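# Hang the wine glass upside down on the rack

## Task

Pick up the wine glass that stands on the table and hang it inverted on the rack, with its stem sitting deep inside a curl that no other glass occupies and with the wire as its only point of contact. The task fails if the glass is thrown, dropped, or allowed to slide in the grip by more than roughly a thumb's length. It also fails if any unheld glass standing on its foot tips over, or if anything is knocked or placed off the table. It can fail if any glass strikes something it was not already resting against with the force of a thumb-length drop. The rack must stay upright, and the glass already on the rack must remain hanging straight in its own curl. The result must hold without the robot, so the gripper has to release the glass and move away at the end.

## Robot and tools

ROBOT. There are two 6-joint arms, left_arm and right_arm, and each has a parallel two-finger gripper. Root positions in the scene frame: left_arm at (+0.031, +0.322, 0) m, quat_wxyz (+0.998, 0, 0, +0.056); right_arm at (+0.034, -0.371, 0) m, quat_wxyz (+0.999, 0, 0, -0.052). The scene frame's origin is on the tabletop midway between the bases. +z is up, +x points out over the table, and left_arm sits toward +y. The names left and right refer to the arms, not to image sides. In the gripper's own frame the fingers extend along +z and close along y. The reported hand point is between the pads, about 1 cm short of the fingertips.

execute_actions. The argument actions is a list that is either empty or holds exactly one item.
- An empty list means look: nothing is commanded, you get the current state, and pictures come by default.
- A move is {"rows": [...], "steps": n} with n from 1 to 15 (default 15). Each step lasts 1/30 s. Each row is applied for one step, and the final row is held for any steps left over. A move needs at least 10 steps.
- A wait is {"steps": n} with no rows, n up to 300. It returns after n steps counted from the previous result, and your reply time counts toward those steps.
- pictures (boolean) asks for camera images. Without it, only an empty list returns images.

Every row is one flat list of 14 numbers covering both arms, even when only one arm moves. The order is the left_arm block first: waist, shoulder, elbow, wrist pitch, wrist yaw, wrist roll, gripper. Then the right_arm block follows in the same order. The joint values are absolute target angles in radians, in the same form as the Joint positions readout. They are not offsets. Stated ranges for each arm: waist -2.618 to 3.054, shoulder 0.000 to 3.142, elbow 0.000 to 3.142, wrist pitch -1.571 to 1.571, wrist yaw -1.571 to 1.571, wrist roll -2.094 to 2.094. A call is refused, and nothing is sent, if a target is more than 0.036 rad beyond a range end and also further out than the joint's last reading. The true ends can differ by up to 0.036 rad either way. Targets past the true end are clipped, and the message "joint sent to its limit" may appear, possibly about an earlier action. The gripper value is an absolute command from -1 (closed) to +1 (fully open).

MOTION. On each step, a joint's target is kept within a fixed distance of its measured angle: waist 0.202, shoulder 0.258, elbow 0.238, wrist pitch 0.573, wrist yaw and roll 0.522 rad. If the targets would move the hand more than 70 mm from where it is, they are all scaled back, so large moves take several calls. Friction can leave a joint up to about 0.031 rad short of its target, and smaller changes may not move it at all. After a result, the arms keep heading to the last row until everything has nearly stopped or a step is HELD. Each result is taken 10 steps before its action ends, and those 10 steps run while you compose your next reply. The simulation keeps running during your replies. Loose objects may occasionally get a small push.

RESULTS. The state line reads `left_arm: …` | `right_arm: …` and gives each hand's position in m and its quat_wxyz in the scene frame. These hand positions can be off, more so at long reach. Joint positions and Joint velocities are listed per arm: six angles in rad plus the finger opening in m, from 0.093 fully open to 0.000 closed. This opening is roughly the pad gap when nothing is held. On a rigid flat object it settles up to about 12 mm below the object's width. grip_measured is the gripper motor's position on the -1 to +1 scale. The pads meet near -0.94, and each mm of width adds about 0.0208. Each gripper has a fixed error of up to 0.02 on this scale and about 1 mm on the opening. Commanding below the width reading squeezes harder, up to about 50 to 62 N per pad. Keep sending the same closing value to keep holding. "joint command not followed" means the clearance check altered some joint targets. HELD marks steps on which your row was not fully sent. MOTOR HOT appears from 75 °C. An OVER-TEMPERATURE FAULT means the arm was stopped: at 90 °C for 10 s, and at 100 °C it goes limp and drops. Holding loads for a long time heats the motors.

CAMERAS. There are four cameras, all 504x504: cam_high, cam_low, cam_left_wrist and cam_right_wrist. The prompt gives a pinhole+radial calibration for each, with T_world_to_cam in the scene frame. Wrist camera poses are computed from the joint readings. Actual cameras can differ by a few degrees and millimetres, and results list any that changed.

zoom_image: camera (one of the four names) and region [x0, y0, x1, y1] in pixels of that camera's latest image, at most 504 by 504. It returns a closer view and moves nothing.

read_manual: the optional section "licences" returns URDF licence texts.

finished_scene: scene (integer 1 to 2) ends that scene for good and reports whether it succeeded. Replying without any tool call also ends the run.

AVOID. Do not let the arms collide or press on each other. Do not shove hard, drop, fling or let the glass slide in the grip, and do not hit a glass against anything. Do not tip the rack, the hanging glass or any standing glass, and do not push anything off the table. At the end, open the gripper and withdraw the arm.

Each tool is called after "Call:" by a JSON object that holds its "api" and its "payload", one argument or row to a line.

## Session

Call:
{"api": "execute_actions", "payload": {
  "actions": []
}}

Scene clock: 0.00 s of 4800.00 s.
left_arm: end_effector_position=(+0.1856, +0.5323, +0.3363) grip_measured=+0.988 end_effector_quat_wxyz=(+0.068, +0.090, +0.951, +0.286) | right_arm: end_effector_position=(+0.2548, -0.7092, +0.3922) grip_measured=+1.000 end_effector_quat_wxyz=(+0.542, +0.668, +0.293, +0.416)
Joint positions: left_arm=[ 0.659  1.297  1.803 -1.531 -0.258  1.032  0.093] | right_arm=[-1.19   1.286  1.217 -0.024 -0.789  1.747  0.093]
Joint velocities: left_arm=[ 0.012  0.027  0.002  0.007 -0.007 -0.022  0.   ] | right_arm=[ 0.002 -0.002 -0.002 -0.051 -0.007 -0.037  0.   ]
Motor temperatures (°C, as the motors report them): left_arm=[22 23 24 25 24 25] | right_arm=[22 21 21 23 23 23]

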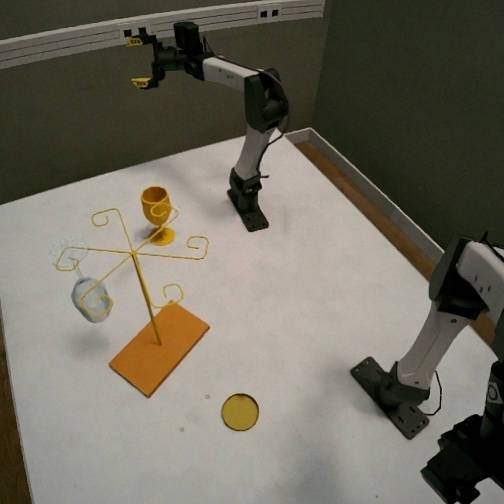

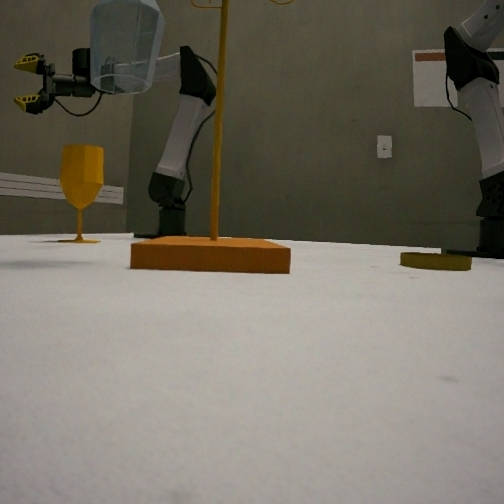

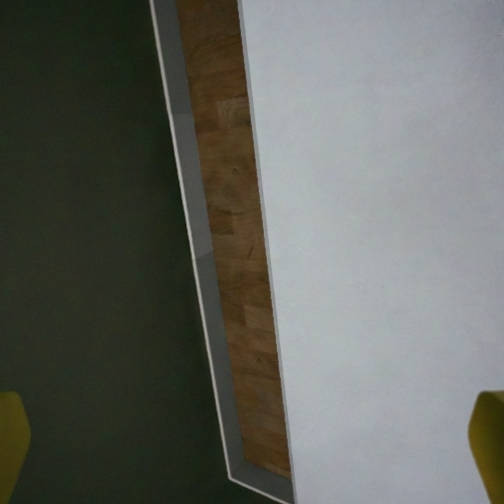

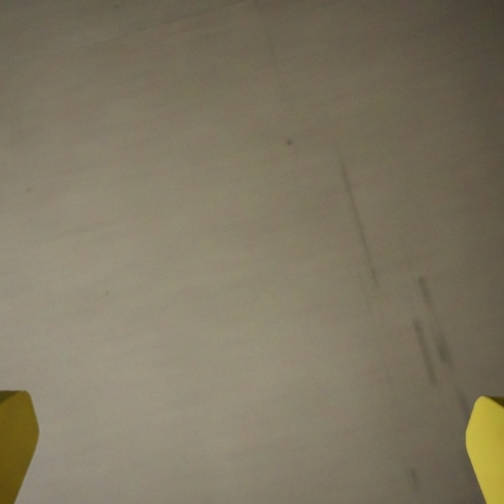

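Call:
{"api": "zoom_image", "payload": {
  "camera": "cam_high",
  "region": [40, 170, 230, 330]
}}

Region (40, 170, 230, 330) of cam_high's 504x504 image, scaled by 2.653, with more detail than that image has; it fills the top 424 rows of this view, and the rest is white.

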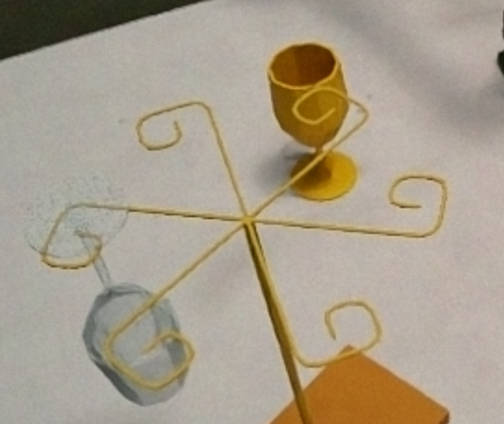

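Call:
{"api": "execute_actions", "payload": {
  "actions": [
    {"rows":[[0.659,1.297,1.803,-1.531,-0.258,1.032,1,-0.535,1.37,1.04,-0.87,-1.57,-1.2,1]]}
  ]
}}

Call:
{"api": "execute_actions", "payload": {
  "actions": [
    {"steps":60}
  ],
  "pictures": true
}}

Scene clock: 2.33 s of 4800.00 s.
left_arm: end_effector_position=(+0.1856, +0.5323, +0.3363) grip_measured=+0.988 end_effector_quat_wxyz=(+0.068, +0.090, +0.951, +0.286) | right_arm: end_effector_position=(+0.2980, -0.6539, +0.3397) grip_measured=+1.000 end_effector_quat_wxyz=(+0.440, +0.653, +0.406, +0.463)
Joint positions: left_arm=[ 0.659  1.297  1.803 -1.531 -0.258  1.032  0.093] | right_arm=[-1.081  1.298  1.162 -0.188 -0.956  1.559  0.093]
Joint velocities: left_arm=[ 0.017 -0.007 -0.007  0.037  0.037  0.051  0.   ] | right_arm=[ 0.828  0.188 -0.466 -1.282 -1.165 -1.165  0.   ]
Motor temperatures (°C, as the motors report them): left_arm=[22 23 25 25 24 25] | right_arm=[22 21 21 23 23 23]
Steps of this call (steps 1 to 65: nothing new was sent; steps 66 to 70: the first 5 steps of this action). Readings (joint positions):
66: left_arm=[0.659 1.297 1.803 -1.531 -0.258 1.032] | right_arm=[-1.182 1.286 1.214 -0.042 -0.809 1.715]
67: left_arm=[0.659 1.297 1.803 -1.531 -0.258 1.032] | right_arm=[-1.163 1.286 1.205 -0.071 -0.842 1.678]
69: left_arm=[0.659 1.297 1.803 -1.531 -0.258 1.032] | right_arm=[-1.110 1.292 1.178 -0.144 -0.916 1.601]
70: the state above

Scene clock: 4.33 s of 4800.00 s.
left_arm: end_effector_position=(+0.1856, +0.5323, +0.3363) grip_measured=+0.988 end_effector_quat_wxyz=(+0.068, +0.090, +0.951, +0.286) | right_arm: end_effector_position=(+0.3328, -0.3805, +0.2830) grip_measured=+1.000 end_effector_quat_wxyz=(+0.631, -0.326, +0.631, +0.312)
Joint positions: left_arm=[ 0.659  1.297  1.803 -1.531 -0.258  1.032  0.093] | right_arm=[-0.528  1.366  1.049 -0.858 -1.561 -1.192  0.093]
Joint velocities: left_arm=[ 0.002 -0.002 -0.017 -0.022  0.022  0.095 -0.   ] | right_arm=[ 0.017 -0.002 -0.012 -0.037  0.037 -0.051  0.   ]
Motor temperatures (°C, as the motors report them): left_arm=[22 23 25 25 24 25] | right_arm=[22 22 22 23 23 23]
Kept back: nothing.
Steps of this call (steps 1 to 10: the last 10 steps of your previous action; steps 11 to 60: the robot went on to your last target). Readings (joint positions):
1: left_arm=[0.659 1.297 1.803 -1.531 -0.258 1.032] | right_arm=[-1.050 1.305 1.147 -0.234 -0.999 1.514]
2: left_arm=[0.659 1.297 1.803 -1.531 -0.258 1.032] | right_arm=[-1.017 1.313 1.133 -0.285 -1.044 1.466]
4: left_arm=[0.659 1.297 1.803 -1.531 -0.258 1.032] | right_arm=[-0.942 1.329 1.107 -0.397 -1.141 1.359]
8: left_arm=[0.659 1.297 1.803 -1.531 -0.258 1.032] | right_arm=[-0.731 1.358 1.065 -0.617 -1.330 1.062]
60: the state above
All arms were judged still, so your last target was given up. Only a new action makes them travel on or press farther. Fingers that are still opening or closing keep moving.
camera_calibration (this result's frames):
cam_right_wrist: T_world_to_cam=[[0.812221, -0.582078, 0.0385088, -0.502588], [-0.213594, -0.358175, -0.908894, 0.230963], [0.54284, 0.729998, -0.415245, 0.290636], [0, 0, 0, 1]] pos_world=[0.299776, -0.421984, 0.349961]

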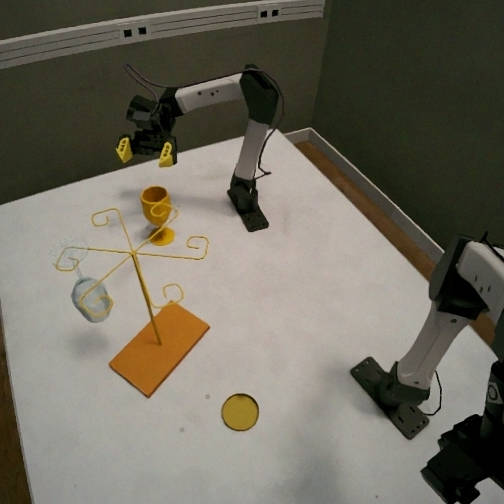

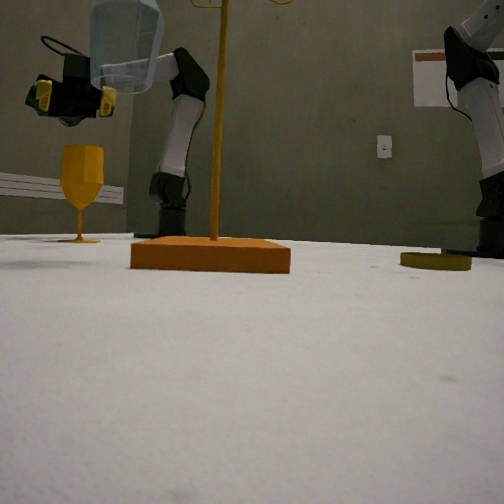

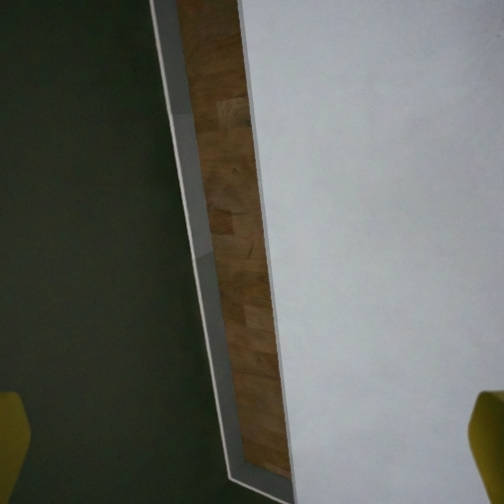

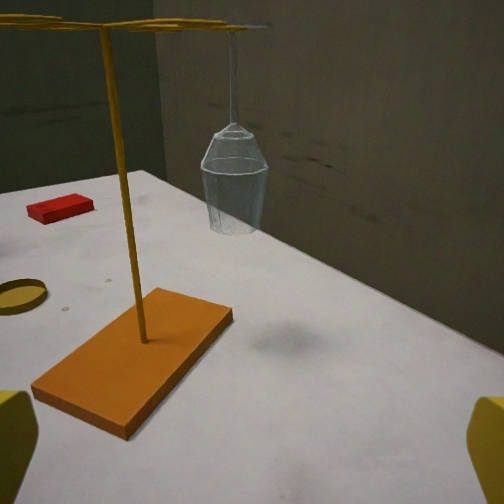

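Call:
{"api": "execute_actions", "payload": {
  "actions": [
    {"rows":[[0.659,1.297,1.803,-1.531,-0.258,1.032,1,-0.535,1.41,0.78,-0.57,-1.57,-1.2,1]]}
  ]
}}

Call:
{"api": "execute_actions", "payload": {
  "actions": [
    {"steps":20}
  ],
  "pictures": true
}}

Scene clock: 4.73 s of 4800.00 s.
left_arm: end_effector_position=(+0.1856, +0.5323, +0.3363) grip_measured=+0.988 end_effector_quat_wxyz=(+0.068, +0.090, +0.951, +0.286) | right_arm: end_effector_position=(+0.3215, -0.3722, +0.2126) grip_measured=+1.000 end_effector_quat_wxyz=(+0.616, -0.293, +0.645, +0.346)
Joint positions: left_arm=[ 0.659  1.297  1.803 -1.531 -0.258  1.032  0.093] | right_arm=[-0.528  1.403  0.798 -0.676 -1.569 -1.195  0.093]
Joint velocities: left_arm=[ 0.002 -0.007 -0.022  0.007  0.051 -0.022 -0.   ] | right_arm=[ 0.017  0.393 -0.779  0.271  0.139 -0.007  0.   ]
Motor temperatures (°C, as the motors report them): left_arm=[22 23 25 25 24 25] | right_arm=[22 22 22 23 23 23]
Steps of this call (steps 1 to 7: nothing new was sent; steps 8 to 12: the first 5 steps of this action). Readings (joint positions):
8: left_arm=[0.659 1.297 1.803 -1.531 -0.258 1.032] | right_arm=[-0.528 1.364 1.013 -0.797 -1.573 -1.193]
9: left_arm=[0.659 1.297 1.803 -1.531 -0.258 1.032] | right_arm=[-0.528 1.363 0.951 -0.737 -1.579 -1.194]
11: left_arm=[0.659 1.297 1.803 -1.531 -0.258 1.032] | right_arm=[-0.528 1.388 0.834 -0.686 -1.574 -1.195]
12: the state above

Scene clock: 5.40 s of 4800.00 s.
left_arm: end_effector_position=(+0.1856, +0.5323, +0.3363) grip_measured=+0.988 end_effector_quat_wxyz=(+0.068, +0.090, +0.951, +0.286) | right_arm: end_effector_position=(+0.3245, -0.3744, +0.2043) grip_measured=+1.000 end_effector_quat_wxyz=(+0.623, -0.309, +0.639, +0.329)
Joint positions: left_arm=[ 0.659  1.297  1.803 -1.531 -0.258  1.032  0.093] | right_arm=[-0.528  1.417  0.772 -0.586 -1.564 -1.195  0.093]
Joint velocities: left_arm=[-0.012 -0.017 -0.012 -0.022  0.007 -0.022 -0.   ] | right_arm=[ 0.002  0.002  0.002 -0.022 -0.081 -0.095  0.   ]
Motor temperatures (°C, as the motors report them): left_arm=[22 23 25 25 24 25] | right_arm=[22 22 22 23 23 23]
Kept back: nothing.
Steps of this call (steps 1 to 10: the last 10 steps of your previous action; steps 11 to 20: the robot went on to your last target). Readings (joint positions):
1: left_arm=[0.659 1.297 1.803 -1.531 -0.258 1.032] | right_arm=[-0.528 1.413 0.779 -0.667 -1.564 -1.195]
2: left_arm=[0.659 1.297 1.803 -1.531 -0.258 1.032] | right_arm=[-0.528 1.417 0.772 -0.658 -1.562 -1.195]
4: left_arm=[0.659 1.297 1.803 -1.531 -0.258 1.032] | right_arm=[-0.528 1.417 0.772 -0.631 -1.564 -1.195]
8: left_arm=[0.659 1.297 1.803 -1.531 -0.258 1.032] | right_arm=[-0.528 1.417 0.772 -0.603 -1.564 -1.195]
20: the state above
camera_calibration (this result's frames):
cam_right_wrist: T_world_to_cam=[[0.813288, -0.581681, -0.0144772, -0.478564], [-0.250859, -0.328076, -0.910734, 0.183586], [0.525007, 0.74432, -0.41274, 0.268665], [0, 0, 0, 1]] pos_world=[0.294214, -0.418114, 0.271159]

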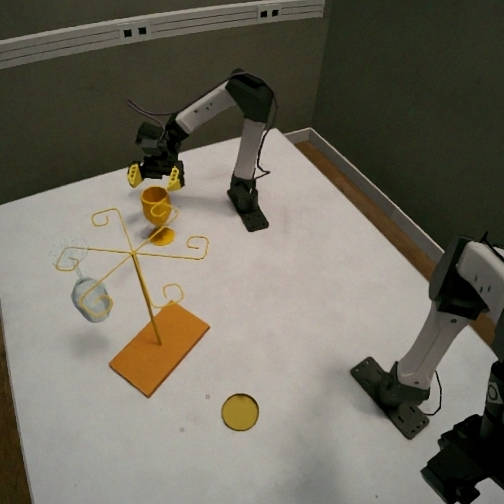

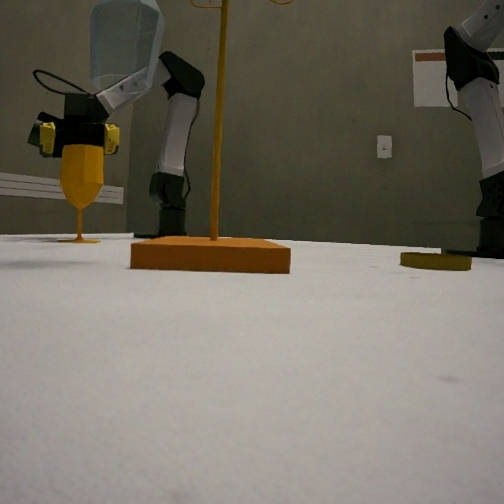

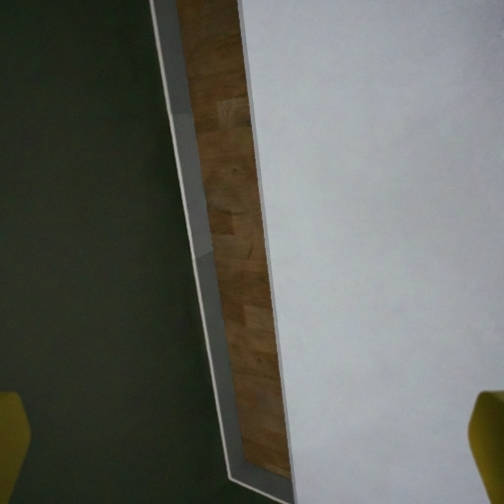

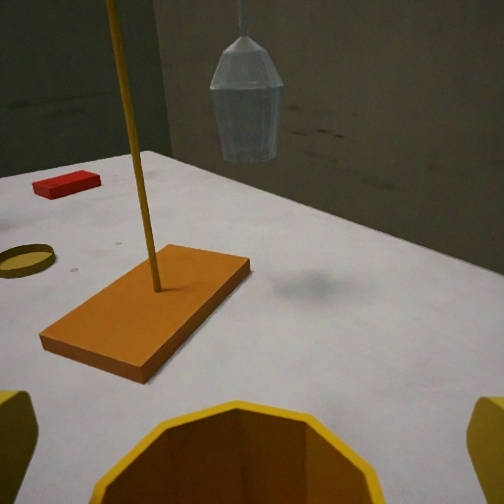

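Call:
{"api": "execute_actions", "payload": {
  "actions": [
    {"rows":[[0.659,1.297,1.803,-1.531,-0.258,1.032,1,-0.485,1.44,0.75,-0.48,-1.57,-1.2,1],[0.659,1.297,1.803,-1.531,-0.258,1.032,1,-0.485,1.44,0.75,-0.48,-1.57,-1.2,1],[0.659,1.297,1.803,-1.531,-0.258,1.032,1,-0.485,1.48,0.71,-0.42,-1.57,-1.2,1],[0.659,1.297,1.803,-1.531,-0.258,1.032,1,-0.485,1.48,0.71,-0.42,-1.57,-1.2,1],[0.659,1.297,1.803,-1.531,-0.258,1.032,1,-0.485,1.52,0.675,-0.34,-1.57,-1.2,1]]}
  ]
}}

Call:
{"api": "execute_actions", "payload": {
  "actions": [
    {"rows":[[0.659,1.297,1.803,-1.531,-0.258,1.032,1,-0.485,1.58,0.63,-0.23,-1.57,-1.2,1]]}
  ]
}}

Call:
{"api": "execute_actions", "payload": {
  "actions": [
    {"rows":[[0.659,1.297,1.803,-1.531,-0.258,1.032,1,-0.485,1.645,0.59,-0.13,-1.57,-1.2,1]]}
  ]
}}

Call:
{"api": "execute_actions", "payload": {
  "actions": [
    {"steps":20}
  ],
  "pictures": true
}}

Scene clock: 6.27 s of 4800.00 s.
left_arm: end_effector_position=(+0.1856, +0.5323, +0.3363) grip_measured=+0.988 end_effector_quat_wxyz=(+0.068, +0.090, +0.951, +0.286) | right_arm: end_effector_position=(+0.3278, -0.3661, +0.1917) grip_measured=+1.000 end_effector_quat_wxyz=(+0.625, -0.333, +0.624, +0.330)
Joint positions: left_arm=[ 0.659  1.297  1.803 -1.531 -0.258  1.032  0.093] | right_arm=[-0.492  1.452  0.738 -0.476 -1.57  -1.195  0.093]
Joint velocities: left_arm=[-0.017  0.002  0.017 -0.037 -0.081 -0.037 -0.   ] | right_arm=[ 0.066  0.549 -0.481  0.945 -0.095 -0.051  0.   ]
Motor temperatures (°C, as the motors report them): left_arm=[22 23 25 25 24 25] | right_arm=[22 22 22 23 23 23]
Steps of this call (steps 1 to 15: the robot went on to your last target; steps 16 to 21: nothing new was sent; steps 22 to 26: the first 5 steps of this action). Readings (joint positions):
22: left_arm=[0.659 1.297 1.803 -1.531 -0.258 1.032] | right_arm=[-0.523 1.417 0.771 -0.571 -1.564 -1.195]
23: left_arm=[0.659 1.297 1.803 -1.531 -0.258 1.032] | right_arm=[-0.512 1.418 0.769 -0.555 -1.564 -1.195]
25: left_arm=[0.659 1.297 1.803 -1.531 -0.258 1.032] | right_arm=[-0.495 1.435 0.754 -0.507 -1.568 -1.195]
26: the state above

Scene clock: 6.77 s of 4800.00 s.
left_arm: end_effector_position=(+0.1856, +0.5323, +0.3363) grip_measured=+0.988 end_effector_quat_wxyz=(+0.068, +0.090, +0.951, +0.286) | right_arm: end_effector_position=(+0.3286, -0.3664, +0.1502) grip_measured=+1.000 end_effector_quat_wxyz=(+0.623, -0.329, +0.626, +0.334)
Joint positions: left_arm=[ 0.659  1.297  1.803 -1.531 -0.258  1.032  0.093] | right_arm=[-0.491  1.566  0.647 -0.286 -1.571 -1.195  0.093]
Joint velocities: left_arm=[ 0.007  0.007  0.002 -0.037  0.022  0.051 -0.   ] | right_arm=[ 0.022  0.154 -0.154  0.227  0.022 -0.022  0.   ]
Motor temperatures (°C, as the motors report them): left_arm=[22 23 25 25 24 25] | right_arm=[22 22 22 24 23 23]
Steps of this call (steps 1 to 10: the last 10 steps of your previous action; steps 11 to 15: the first 5 steps of this action). Readings (joint positions):
11: left_arm=[0.659 1.297 1.803 -1.531 -0.258 1.032] | right_arm=[-0.491 1.521 0.676 -0.347 -1.570 -1.195]
12: left_arm=[0.659 1.297 1.803 -1.531 -0.258 1.032] | right_arm=[-0.491 1.533 0.669 -0.322 -1.571 -1.195]
14: left_arm=[0.659 1.297 1.803 -1.531 -0.258 1.032] | right_arm=[-0.491 1.558 0.654 -0.294 -1.571 -1.195]
15: the state above

Scene clock: 7.27 s of 4800.00 s.
left_arm: end_effector_position=(+0.1856, +0.5323, +0.3363) grip_measured=+0.988 end_effector_quat_wxyz=(+0.068, +0.090, +0.951, +0.286) | right_arm: end_effector_position=(+0.3282, -0.3662, +0.1303) grip_measured=+1.000 end_effector_quat_wxyz=(+0.624, -0.329, +0.625, +0.334)
Joint positions: left_arm=[ 0.659  1.297  1.803 -1.531 -0.258  1.032  0.093] | right_arm=[-0.491  1.631  0.608 -0.179 -1.573 -1.195  0.093]
Joint velocities: left_arm=[ 0.002 -0.017  0.007  0.081  0.037 -0.051 -0.   ] | right_arm=[-0.022  0.173 -0.198  0.139  0.007 -0.022  0.   ]
Motor temperatures (°C, as the motors report them): left_arm=[22 23 25 26 24 25] | right_arm=[22 22 22 24 23 23]
Steps of this call (steps 1 to 10: the last 10 steps of your previous action; steps 11 to 15: the first 5 steps of this action). Readings (joint positions):
11: left_arm=[0.659 1.297 1.803 -1.531 -0.258 1.032] | right_arm=[-0.491 1.577 0.637 -0.229 -1.574 -1.195]
12: left_arm=[0.659 1.297 1.803 -1.531 -0.258 1.032] | right_arm=[-0.491 1.592 0.631 -0.208 -1.574 -1.195]
14: left_arm=[0.659 1.297 1.803 -1.531 -0.258 1.032] | right_arm=[-0.491 1.623 0.615 -0.185 -1.574 -1.195]
15: the state above

Scene clock: 7.93 s of 4800.00 s.
left_arm: end_effector_position=(+0.1856, +0.5323, +0.3363) grip_measured=+0.988 end_effector_quat_wxyz=(+0.068, +0.090, +0.951, +0.286) | right_arm: end_effector_position=(+0.3289, -0.3667, +0.1287) grip_measured=+1.000 end_effector_quat_wxyz=(+0.627, -0.336, +0.622, +0.327)
Joint positions: left_arm=[ 0.659  1.297  1.803 -1.531 -0.258  1.032  0.093] | right_arm=[-0.491  1.636  0.601 -0.145 -1.572 -1.195  0.093]
Joint velocities: left_arm=[ 0.007  0.022  0.007  0.022 -0.051  0.022 -0.001] | right_arm=[ 0.002 -0.007 -0.007 -0.066  0.051  0.066  0.   ]
Motor temperatures (°C, as the motors report them): left_arm=[22 23 25 26 24 25] | right_arm=[22 22 22 24 23 23]
Kept back: nothing.
Steps of this call (steps 1 to 10: the last 10 steps of your previous action; steps 11 to 20: the robot went on to your last target). Readings (joint positions):
1: left_arm=[0.659 1.297 1.803 -1.531 -0.258 1.032] | right_arm=[-0.491 1.635 0.603 -0.175 -1.572 -1.195]
2: left_arm=[0.659 1.297 1.803 -1.531 -0.258 1.032] | right_arm=[-0.491 1.636 0.602 -0.171 -1.572 -1.195]
4: left_arm=[0.659 1.297 1.803 -1.531 -0.258 1.032] | right_arm=[-0.491 1.636 0.601 -0.162 -1.572 -1.195]
8: left_arm=[0.659 1.297 1.803 -1.531 -0.258 1.032] | right_arm=[-0.491 1.636 0.601 -0.151 -1.572 -1.195]
20: the state above
camera_calibration (this result's frames):
cam_right_wrist: T_world_to_cam=[[0.835479, -0.548344, 0.035968, -0.480364], [-0.195227, -0.357365, -0.913333, 0.0897049], [0.513674, 0.756049, -0.405622, 0.23652], [0, 0, 0, 1]] pos_world=[0.297353, -0.410168, 0.195146]

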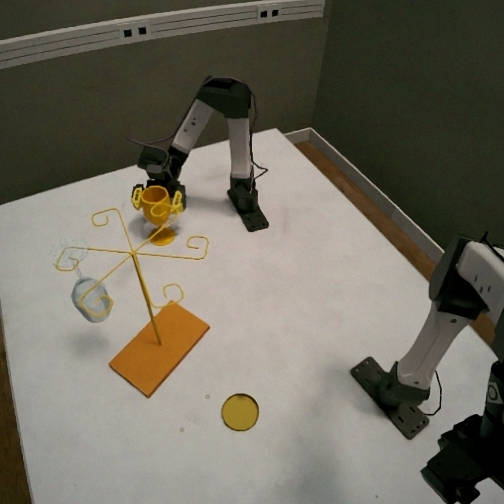

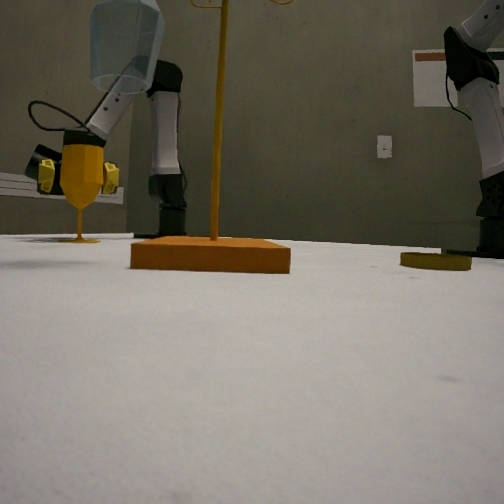

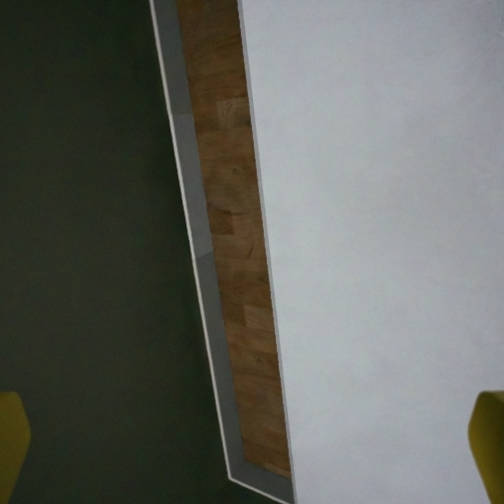

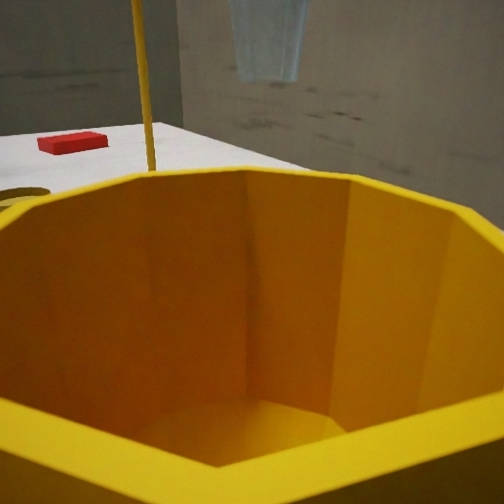

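Call:
{"api": "execute_actions", "payload": {
  "actions": [
    {"rows":[[0.659,1.297,1.803,-1.531,-0.258,1.032,1,-0.485,1.645,0.59,-0.13,-1.57,-1.2,0.25]]}
  ]
}}

Call:
{"api": "execute_actions", "payload": {
  "actions": [
    {"rows":[[0.659,1.297,1.803,-1.531,-0.258,1.032,1,-0.485,1.52,0.675,-0.34,-1.57,-1.2,0.25]]}
  ]
}}

Call:
{"api": "execute_actions", "payload": {
  "actions": [
    {"rows":[[0.659,1.297,1.803,-1.531,-0.258,1.032,1,-0.485,1.37,1.04,-0.87,-1.57,-1.2,0.25]]}
  ],
  "pictures": true
}}

Call:
{"api": "execute_actions", "payload": {
  "actions": [
    {"rows":[[0.659,1.297,1.803,-1.531,-0.258,1.032,1,-0.485,1.37,1.04,-0.87,-1.57,1.94,0.25]]}
  ]
}}

Call:
{"api": "execute_actions", "payload": {
  "actions": [
    {"steps":60}
  ],
  "pictures": true
}}

Scene clock: 8.93 s of 4800.00 s.
left_arm: end_effector_position=(+0.1856, +0.5323, +0.3363) grip_measured=+0.988 end_effector_quat_wxyz=(+0.068, +0.090, +0.951, +0.286) | right_arm: end_effector_position=(+0.3290, -0.3667, +0.1289) grip_measured=+0.481 end_effector_quat_wxyz=(+0.628, -0.337, +0.621, +0.327)
Joint positions: left_arm=[ 0.659  1.297  1.803 -1.531 -0.258  1.032  0.093] | right_arm=[-0.491  1.636  0.601 -0.143 -1.573 -1.195  0.068]
Joint velocities: left_arm=[ 0.002  0.012  0.007 -0.022 -0.066 -0.022 -0.001] | right_arm=[-0.007 -0.002 -0.017  0.022  0.007  0.022 -0.   ]
Motor temperatures (°C, as the motors report them): left_arm=[22 23 25 26 24 25] | right_arm=[22 22 22 24 23 23]
Steps of this call (steps 1 to 15: the robot went on to your last target; steps 16 to 25: nothing new was sent; steps 26 to 30: the first 5 steps of this action). Readings (joint positions):
26: left_arm=[0.659 1.297 1.803 -1.531 -0.258 1.032] | right_arm=[-0.491 1.636 0.601 -0.145 -1.572 -1.195]
27: left_arm=[0.659 1.297 1.803 -1.531 -0.258 1.032] | right_arm=[-0.491 1.636 0.601 -0.144 -1.574 -1.195]
29: left_arm=[0.659 1.297 1.803 -1.531 -0.258 1.032] | right_arm=[-0.491 1.636 0.601 -0.143 -1.573 -1.195]
30: the state above

Scene clock: 9.43 s of 4800.00 s.
left_arm: end_effector_position=(+0.1856, +0.5323, +0.3363) grip_measured=+0.988 end_effector_quat_wxyz=(+0.068, +0.090, +0.951, +0.286) | right_arm: end_effector_position=(+0.3305, -0.3677, +0.1573) grip_measured=+0.481 end_effector_quat_wxyz=(+0.630, -0.346, +0.619, +0.315)
Joint positions: left_arm=[ 0.659  1.297  1.803 -1.531 -0.258  1.032  0.093] | right_arm=[-0.491  1.538  0.655 -0.267 -1.563 -1.197  0.068]
Joint velocities: left_arm=[ 0.002 -0.002 -0.012  0.037 -0.022  0.007 -0.001] | right_arm=[ 0.007 -0.281  0.252 -0.315 -0.022 -0.037 -0.002]
Motor temperatures (°C, as the motors report them): left_arm=[22 23 25 26 24 25] | right_arm=[22 22 22 24 23 23]
Steps of this call (steps 1 to 10: the last 10 steps of your previous action; steps 11 to 15: the first 5 steps of this action). Readings (joint positions):
11: left_arm=[0.659 1.297 1.803 -1.531 -0.258 1.032] | right_arm=[-0.491 1.624 0.610 -0.177 -1.567 -1.197]
12: left_arm=[0.659 1.297 1.803 -1.531 -0.258 1.032] | right_arm=[-0.491 1.599 0.620 -0.214 -1.563 -1.197]
14: left_arm=[0.659 1.297 1.803 -1.531 -0.258 1.032] | right_arm=[-0.491 1.552 0.644 -0.256 -1.563 -1.197]
15: the state above

Scene clock: 9.93 s of 4800.00 s.
left_arm: end_effector_position=(+0.1856, +0.5323, +0.3363) grip_measured=+0.988 end_effector_quat_wxyz=(+0.068, +0.090, +0.951, +0.286) | right_arm: end_effector_position=(+0.3416, -0.3753, +0.2410) grip_measured=+0.481 end_effector_quat_wxyz=(+0.626, -0.347, +0.626, +0.310)
Joint positions: left_arm=[ 0.659  1.297  1.803 -1.531 -0.258  1.032  0.093] | right_arm=[-0.491  1.422  0.935 -0.665 -1.543 -1.199  0.068]
Joint velocities: left_arm=[ 0.032 -0.007  0.017  0.007 -0.066  0.037  0.   ] | right_arm=[-0.007 -0.598  1.829 -1.062 -0.154 -0.037  0.   ]
Motor temperatures (°C, as the motors report them): left_arm=[22 23 25 26 24 25] | right_arm=[22 22 22 24 23 23]
Steps of this call (steps 1 to 10: the last 10 steps of your previous action; steps 11 to 15: the first 5 steps of this action). Readings (joint positions):
11: left_arm=[0.659 1.297 1.803 -1.531 -0.258 1.032] | right_arm=[-0.491 1.518 0.694 -0.411 -1.550 -1.199]
12: left_arm=[0.659 1.297 1.803 -1.531 -0.258 1.032] | right_arm=[-0.491 1.496 0.741 -0.504 -1.543 -1.199]
14: left_arm=[0.659 1.297 1.803 -1.531 -0.258 1.032] | right_arm=[-0.491 1.444 0.867 -0.624 -1.542 -1.199]
15: the state above
camera_calibration (this result's frames):
cam_right_wrist: T_world_to_cam=[[0.828661, -0.555777, 0.066582, -0.507594], [-0.189825, -0.390925, -0.900635, 0.174098], [0.526581, 0.733683, -0.429445, 0.275014], [0, 0, 0, 1]] pos_world=[0.308855, -0.415823, 0.308699]

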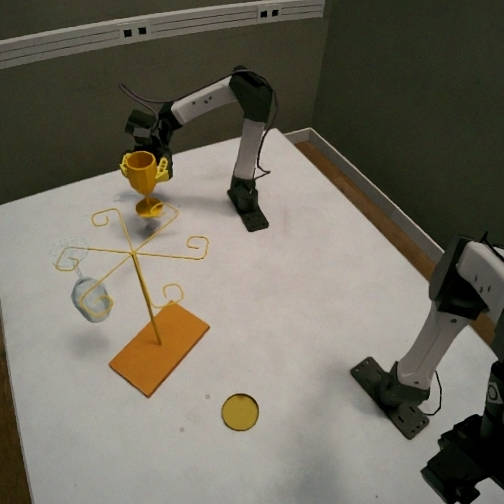

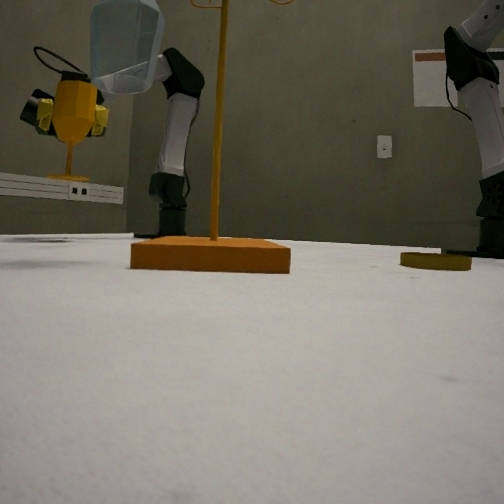

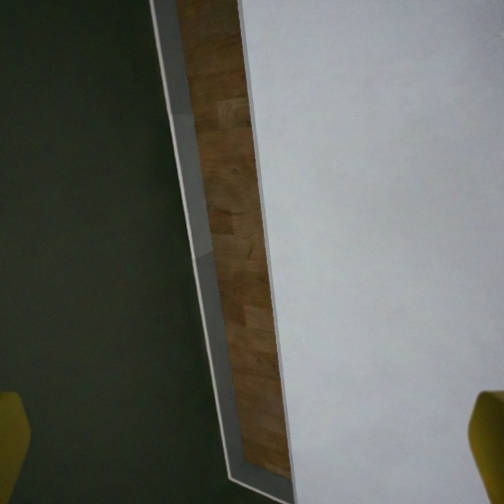

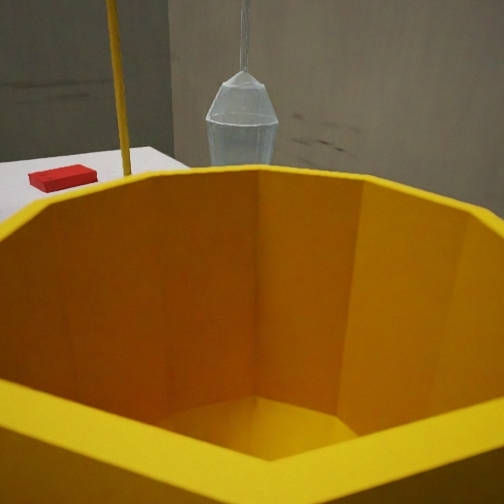

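Scene clock: 10.43 s of 4800.00 s.
left_arm: end_effector_position=(+0.1856, +0.5323, +0.3363) grip_measured=+0.988 end_effector_quat_wxyz=(+0.068, +0.090, +0.951, +0.286) | right_arm: end_effector_position=(+0.3326, -0.3692, +0.2835) grip_measured=+0.481 end_effector_quat_wxyz=(+0.534, -0.184, +0.685, +0.460)
Joint positions: left_arm=[ 0.659  1.297  1.803 -1.531 -0.258  1.032  0.093] | right_arm=[-0.491  1.362  1.046 -0.851 -1.563 -0.717  0.068]
Joint velocities: left_arm=[-0.002  0.002 -0.007 -0.007 -0.066 -0.037  0.   ] | right_arm=[-0.007  0.002 -0.002 -0.051  0.007  2.835  0.   ]
Motor temperatures (°C, as the motors report them): left_arm=[22 23 25 26 24 25] | right_arm=[22 22 22 24 23 23]
Steps of this call (steps 1 to 10: the last 10 steps of your previous action; steps 11 to 15: the first 5 steps of this action). Readings (joint positions):
11: left_arm=[0.659 1.297 1.803 -1.531 -0.258 1.032] | right_arm=[-0.491 1.362 1.046 -0.837 -1.564 -1.116]
12: left_arm=[0.659 1.297 1.803 -1.531 -0.258 1.032] | right_arm=[-0.491 1.362 1.046 -0.842 -1.564 -1.016]
14: left_arm=[0.659 1.297 1.803 -1.531 -0.258 1.032] | right_arm=[-0.491 1.362 1.046 -0.849 -1.563 -0.817]
15: the state above

Scene clock: 12.43 s of 4800.00 s.
left_arm: end_effector_position=(+0.1856, +0.5323, +0.3363) grip_measured=+0.988 end_effector_quat_wxyz=(+0.068, +0.090, +0.951, +0.286) | right_arm: end_effector_position=(+0.3322, -0.3689, +0.2828) grip_measured=+0.482 end_effector_quat_wxyz=(-0.319, +0.623, +0.342, +0.628)
Joint positions: left_arm=[ 0.659  1.297  1.803 -1.531 -0.258  1.032  0.093] | right_arm=[-0.491  1.362  1.046 -0.861 -1.561  1.932  0.068]
Joint velocities: left_arm=[ 0.007 -0.012  0.007 -0.081  0.022 -0.007  0.   ] | right_arm=[ 0.002 -0.012  0.007 -0.007 -0.037 -0.007 -0.001]
Motor temperatures (°C, as the motors report them): left_arm=[22 23 25 26 24 25] | right_arm=[22 22 22 24 24 23]
Kept back: nothing.
Steps of this call (steps 1 to 10: the last 10 steps of your previous action; steps 11 to 60: the robot went on to your last target). Readings (joint positions):
1: left_arm=[0.659 1.297 1.803 -1.531 -0.258 1.032] | right_arm=[-0.491 1.362 1.046 -0.852 -1.563 -0.617]
2: left_arm=[0.659 1.297 1.803 -1.531 -0.258 1.032] | right_arm=[-0.491 1.362 1.046 -0.854 -1.563 -0.518]
4: left_arm=[0.659 1.297 1.803 -1.531 -0.258 1.032] | right_arm=[-0.491 1.362 1.046 -0.855 -1.563 -0.320]
8: left_arm=[0.659 1.297 1.803 -1.531 -0.258 1.032] | right_arm=[-0.491 1.362 1.046 -0.857 -1.562 0.077]
60: the state above
All arms were judged still, so your last target was given up. Only a new action makes them travel on or press farther. Fingers that are still opening or closing keep moving.
camera_calibration (this result's frames):
cam_right_wrist: T_world_to_cam=[[-0.81751, 0.573436, -0.0533741, 0.498297], [-0.269267, -0.298655, 0.915588, -0.240716], [0.509091, 0.762874, 0.39856, 0.0756254], [0, 0, 0, 1]] pos_world=[0.304046, -0.415325, 0.216851]

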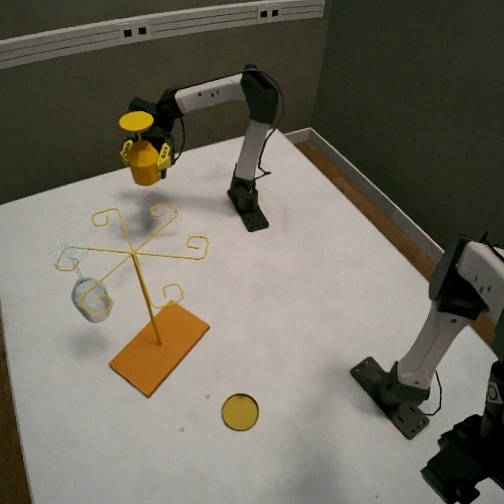

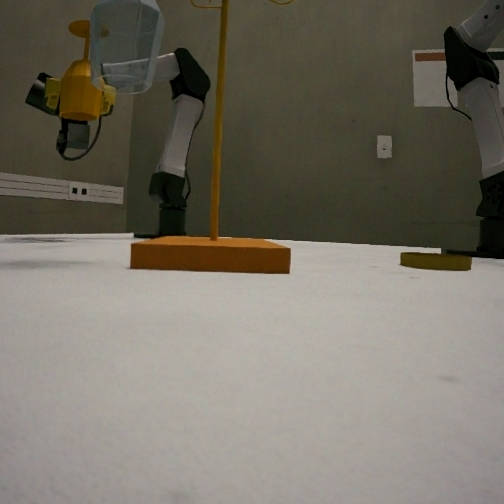

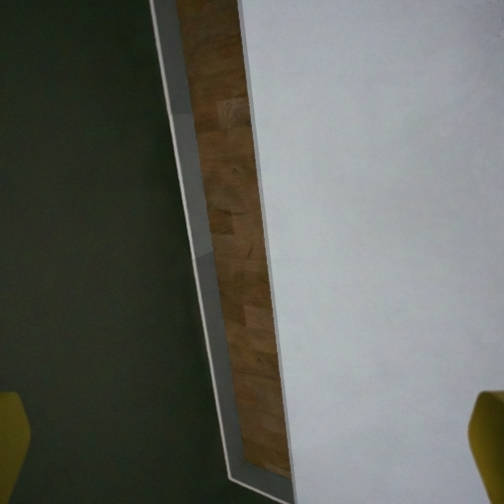

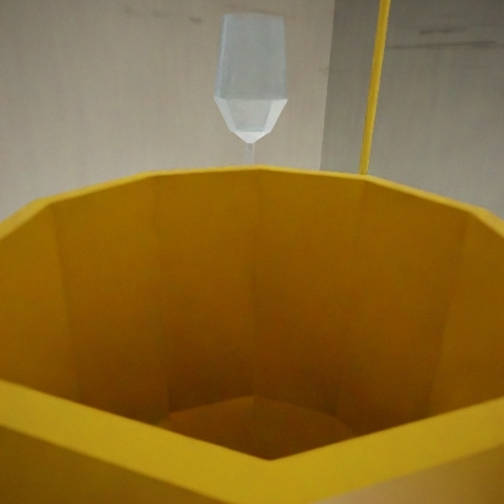

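Call:
{"api": "execute_actions", "payload": {
  "actions": [
    {"rows":[[0.659,1.297,1.803,-1.531,-0.258,1.032,1,0.186,2.01,1.75,-0.94,-1.57,1.96,0.25]]}
  ]
}}

Call:
{"api": "execute_actions", "payload": {
  "actions": [
    {"steps":40}
  ],
  "pictures": true
}}

Scene clock: 13.27 s of 4800.00 s.
left_arm: end_effector_position=(+0.1856, +0.5323, +0.3363) grip_measured=+0.988 end_effector_quat_wxyz=(+0.068, +0.090, +0.951, +0.286) | right_arm: end_effector_position=(+0.4072, -0.3161, +0.2883) grip_measured=+0.482 end_effector_quat_wxyz=(-0.418, +0.580, +0.409, +0.567)
Joint positions: left_arm=[ 0.659  1.297  1.803 -1.531 -0.258  1.032  0.093] | right_arm=[-0.215  1.721  1.418 -0.914 -1.563  1.945  0.068]
Joint velocities: left_arm=[ 0.007 -0.012 -0.007  0.022  0.125 -0.081 -0.001] | right_arm=[ 1.585  2.22   2.117  0.125 -0.051  0.066 -0.001]
Motor temperatures (°C, as the motors report them): left_arm=[22 23 26 26 24 25] | right_arm=[22 22 22 24 24 23]
Steps of this call (steps 1 to 20: nothing new was sent; steps 21 to 25: the first 5 steps of this action). Readings (joint positions):
21: left_arm=[0.659 1.297 1.803 -1.531 -0.258 1.032] | right_arm=[-0.462 1.399 1.089 -0.901 -1.558 1.936]
22: left_arm=[0.659 1.297 1.803 -1.531 -0.258 1.032] | right_arm=[-0.401 1.474 1.172 -0.917 -1.560 1.940]
24: left_arm=[0.659 1.297 1.803 -1.531 -0.258 1.032] | right_arm=[-0.273 1.641 1.342 -0.915 -1.563 1.944]
25: the state above

Scene clock: 14.60 s of 4800.00 s.
left_arm: end_effector_position=(+0.1856, +0.5323, +0.3363) grip_measured=+0.988 end_effector_quat_wxyz=(+0.068, +0.090, +0.951, +0.286) | right_arm: end_effector_position=(+0.4319, -0.1680, +0.2653) grip_measured=+0.482 end_effector_quat_wxyz=(+0.528, -0.491, -0.512, -0.467)
Joint positions: left_arm=[ 0.659  1.297  1.803 -1.531 -0.258  1.032  0.093] | right_arm=[ 0.188  2.027  1.73  -0.93  -1.564  1.953  0.068]
Joint velocities: left_arm=[ 0.012  0.022 -0.007 -0.007 -0.007  0.022  0.   ] | right_arm=[ 0.012 -0.017  0.002  0.007 -0.081 -0.037  0.   ]
Motor temperatures (°C, as the motors report them): left_arm=[22 23 26 26 24 25] | right_arm=[22 23 22 24 24 23]
Kept back: nothing.
Steps of this call (steps 1 to 10: the last 10 steps of your previous action; steps 11 to 30: the robot went on to your last target; steps 31 to 40: nothing new was sent). Readings (joint positions):
1: left_arm=[0.659 1.297 1.803 -1.531 -0.258 1.032] | right_arm=[-0.160 1.797 1.491 -0.913 -1.563 1.947]
2: left_arm=[0.659 1.297 1.803 -1.531 -0.258 1.032] | right_arm=[-0.105 1.869 1.561 -0.913 -1.562 1.948]
4: left_arm=[0.659 1.297 1.803 -1.531 -0.258 1.032] | right_arm=[0.005 1.978 1.664 -0.907 -1.557 1.949]
8: left_arm=[0.659 1.297 1.803 -1.531 -0.258 1.032] | right_arm=[0.194 2.033 1.712 -0.914 -1.565 1.951]
40: the state above
All arms were judged still, so your last target was given up. Only a new action makes them travel on or press farther. Fingers that are still opening or closing keep moving.
camera_calibration (this result's frames):
cam_right_wrist: T_world_to_cam=[[-0.997502, -0.0683149, 0.0179785, 0.414727], [0.0438332, -0.398991, 0.915906, -0.289954], [-0.0553968, 0.914406, 0.400989, 0.147194], [0, 0, 0, 1]] pos_world=[0.434554, -0.221952, 0.199091]

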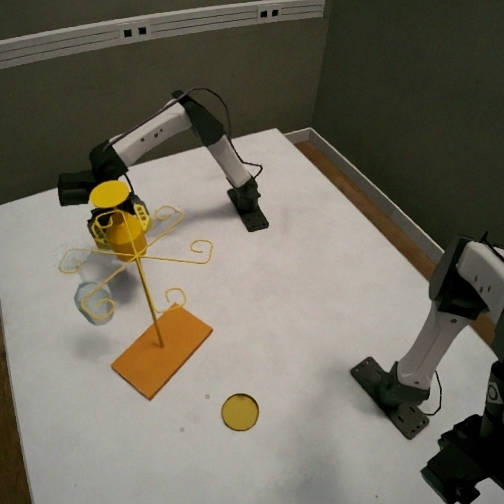

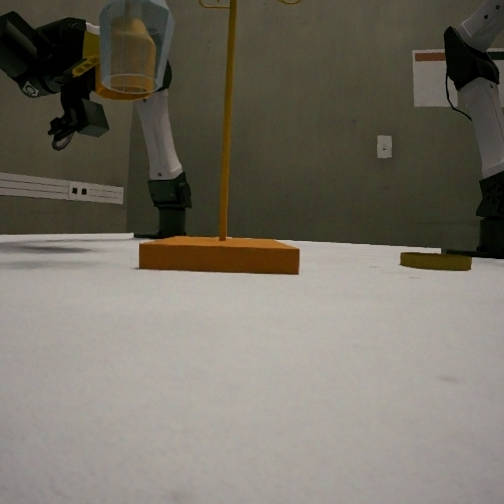

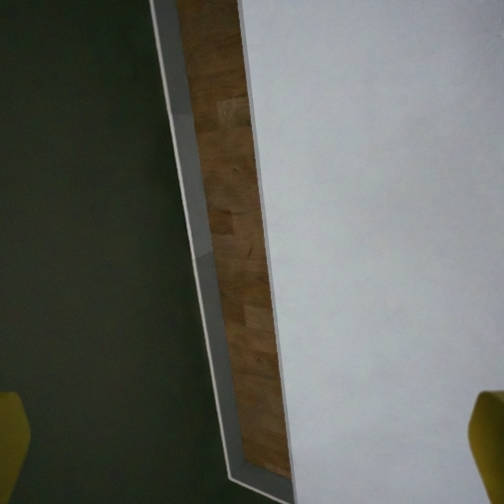

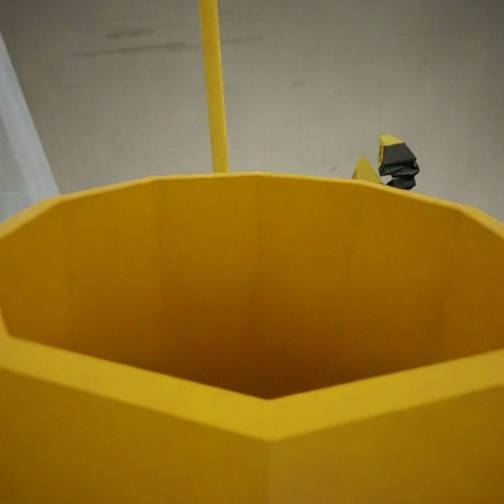

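Call:
{"api": "execute_actions", "payload": {
  "actions": [
    {"rows":[[0.659,1.297,1.803,-1.531,-0.258,1.032,1,0.15,2.01,1.75,-0.94,-1.57,1.94,0.25],[0.659,1.297,1.803,-1.531,-0.258,1.032,1,0.15,2.01,1.75,-0.94,-1.57,1.94,0.25],[0.659,1.297,1.803,-1.531,-0.258,1.032,1,0.15,2.01,1.75,-0.94,-1.57,1.94,0.25],[0.659,1.297,1.803,-1.531,-0.258,1.032,1,0.15,1.94,1.62,-0.88,-1.57,1.94,0.25],[0.659,1.297,1.803,-1.531,-0.258,1.032,1,0.15,1.87,1.51,-0.83,-1.57,1.94,0.25]]}
  ]
}}

Call:
{"api": "execute_actions", "payload": {
  "actions": [
    {"rows":[[0.659,1.297,1.803,-1.531,-0.258,1.032,1,0.22,1.87,1.51,-0.83,-1.57,1.94,0.25]]}
  ]
}}

Call:
{"api": "execute_actions", "payload": {
  "actions": [
    {"steps":15}
  ],
  "pictures": true
}}

Call:
{"api": "zoom_image", "payload": {
  "camera": "cam_high",
  "region": [80, 160, 220, 280]
}}

Scene clock: 15.47 s of 4800.00 s.
left_arm: end_effector_position=(+0.1856, +0.5323, +0.3363) grip_measured=+0.988 end_effector_quat_wxyz=(+0.068, +0.090, +0.951, +0.286) | right_arm: end_effector_position=(+0.4277, -0.1804, +0.2613) grip_measured=+0.482 end_effector_quat_wxyz=(+0.517, -0.495, -0.509, -0.478)
Joint positions: left_arm=[ 0.659  1.297  1.803 -1.531 -0.258  1.032  0.093] | right_arm=[ 0.158  1.985  1.653 -0.887 -1.562  1.948  0.068]
Joint velocities: left_arm=[-0.017 -0.017 -0.007  0.037  0.022  0.066  0.   ] | right_arm=[-0.203 -1.145 -1.995  0.667  0.095 -0.081 -0.001]
Motor temperatures (°C, as the motors report them): left_arm=[22 23 26 26 24 25] | right_arm=[22 23 23 24 24 23]
Steps of this call (steps 1 to 21: nothing new was sent; steps 22 to 26: the first 5 steps of this action). Readings (joint positions):
22: left_arm=[0.659 1.297 1.803 -1.531 -0.258 1.032] | right_arm=[0.185 2.027 1.730 -0.931 -1.564 1.952]
23: left_arm=[0.659 1.297 1.803 -1.531 -0.258 1.032] | right_arm=[0.180 2.027 1.730 -0.931 -1.564 1.951]
25: left_arm=[0.659 1.297 1.803 -1.531 -0.258 1.032] | right_arm=[0.165 2.016 1.709 -0.914 -1.564 1.949]
26: the state above

Scene clock: 15.97 s of 4800.00 s.
left_arm: end_effector_position=(+0.1856, +0.5323, +0.3363) grip_measured=+0.988 end_effector_quat_wxyz=(+0.068, +0.090, +0.951, +0.286) | right_arm: end_effector_position=(+0.3927, -0.1619, +0.2621) grip_measured=+0.482 end_effector_quat_wxyz=(+0.527, -0.480, -0.524, -0.466)
Joint positions: left_arm=[ 0.659  1.297  1.803 -1.531 -0.258  1.032  0.093] | right_arm=[ 0.212  1.888  1.523 -0.848 -1.56   1.948  0.068]
Joint velocities: left_arm=[ 0.012 -0.022  0.007  0.022  0.007  0.051 -0.001] | right_arm=[ 0.3   -0.012  0.017  0.022  0.037 -0.022 -0.   ]
Motor temperatures (°C, as the motors report them): left_arm=[22 23 26 26 24 25] | right_arm=[22 23 23 24 24 23]
Steps of this call (steps 1 to 10: the last 10 steps of your previous action; steps 11 to 15: the first 5 steps of this action). Readings (joint positions):
11: left_arm=[0.659 1.297 1.803 -1.531 -0.258 1.032] | right_arm=[0.156 1.888 1.523 -0.853 -1.560 1.948]
12: left_arm=[0.659 1.297 1.803 -1.531 -0.258 1.032] | right_arm=[0.167 1.888 1.523 -0.850 -1.560 1.948]
14: left_arm=[0.659 1.297 1.803 -1.531 -0.258 1.032] | right_arm=[0.200 1.888 1.523 -0.849 -1.560 1.948]
15: the state above

Scene clock: 16.47 s of 4800.00 s.
left_arm: end_effector_position=(+0.1856, +0.5323, +0.3363) grip_measured=+0.988 end_effector_quat_wxyz=(+0.068, +0.090, +0.951, +0.286) | right_arm: end_effector_position=(+0.3903, -0.1578, +0.2622) grip_measured=+0.482 end_effector_quat_wxyz=(+0.530, -0.477, -0.527, -0.463)
Joint positions: left_arm=[ 0.659  1.297  1.803 -1.531 -0.258  1.032  0.093] | right_arm=[ 0.224  1.888  1.523 -0.847 -1.56   1.948  0.068]
Joint velocities: left_arm=[-0.012 -0.012  0.007 -0.037 -0.081 -0.022 -0.   ] | right_arm=[-0.012  0.012  0.002 -0.022  0.007 -0.007 -0.   ]
Motor temperatures (°C, as the motors report them): left_arm=[22 23 26 26 24 25] | right_arm=[22 23 23 24 24 23]
Kept back: nothing.
Steps of this call (steps 1 to 10: the last 10 steps of your previous action; steps 11 to 15: the robot went on to your last target). Readings (joint positions):
1: left_arm=[0.659 1.297 1.803 -1.531 -0.258 1.032] | right_arm=[0.220 1.888 1.523 -0.848 -1.560 1.948]
2: left_arm=[0.659 1.297 1.803 -1.531 -0.258 1.032] | right_arm=[0.224 1.888 1.523 -0.848 -1.560 1.948]
4: left_arm=[0.659 1.297 1.803 -1.531 -0.258 1.032] | right_arm=[0.224 1.888 1.523 -0.848 -1.560 1.948]
8: left_arm=[0.659 1.297 1.803 -1.531 -0.258 1.032] | right_arm=[0.224 1.888 1.523 -0.847 -1.560 1.948]
15: the state above
camera_calibration (this result's frames):
cam_right_wrist: T_world_to_cam=[[-0.994673, -0.103007, -0.00382668, 0.37316], [0.0374797, -0.396003, 0.917484, -0.278692], [-0.0960223, 0.912453, 0.397754, 0.15324], [0, 0, 0, 1]] pos_world=[0.396332, -0.211749, 0.196172]

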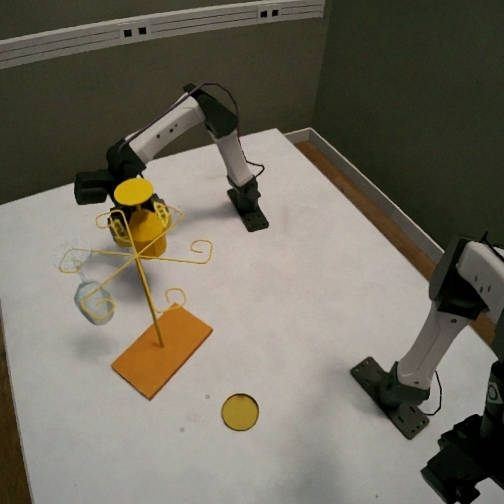

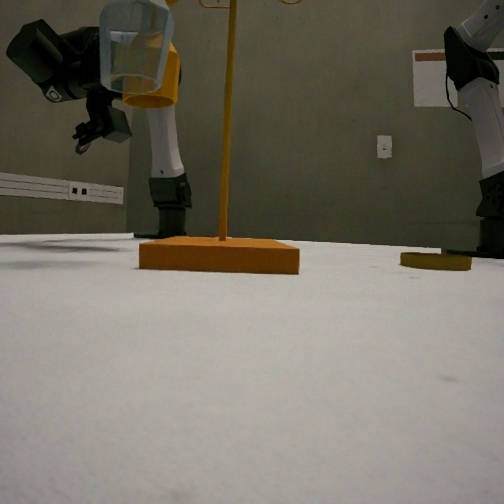

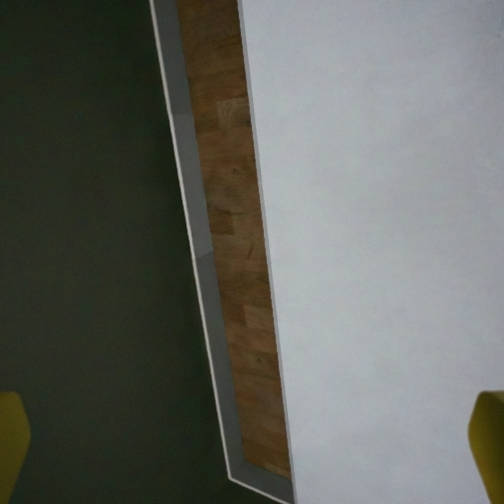

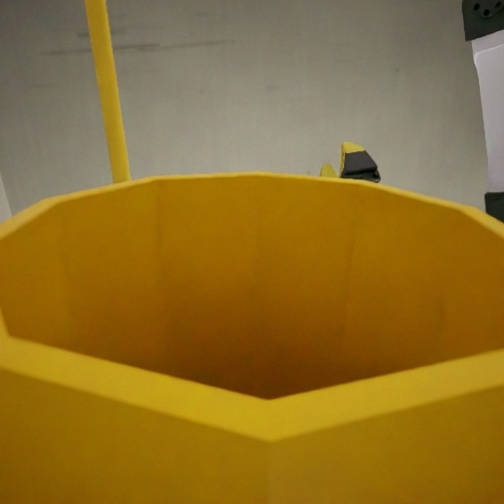

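Region (80, 160, 220, 280) of cam_high's 504x504 image, scaled by 3.600, with more detail than that image has; it fills the top 432 rows of this view, and the rest is white.

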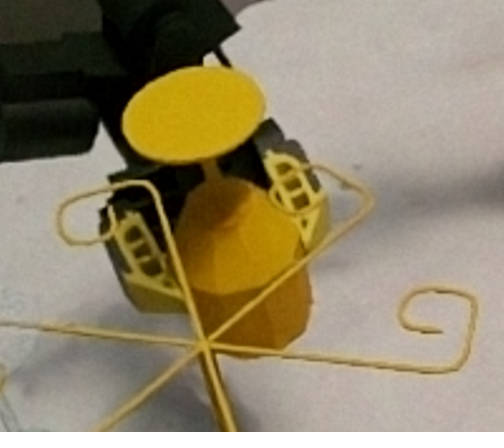

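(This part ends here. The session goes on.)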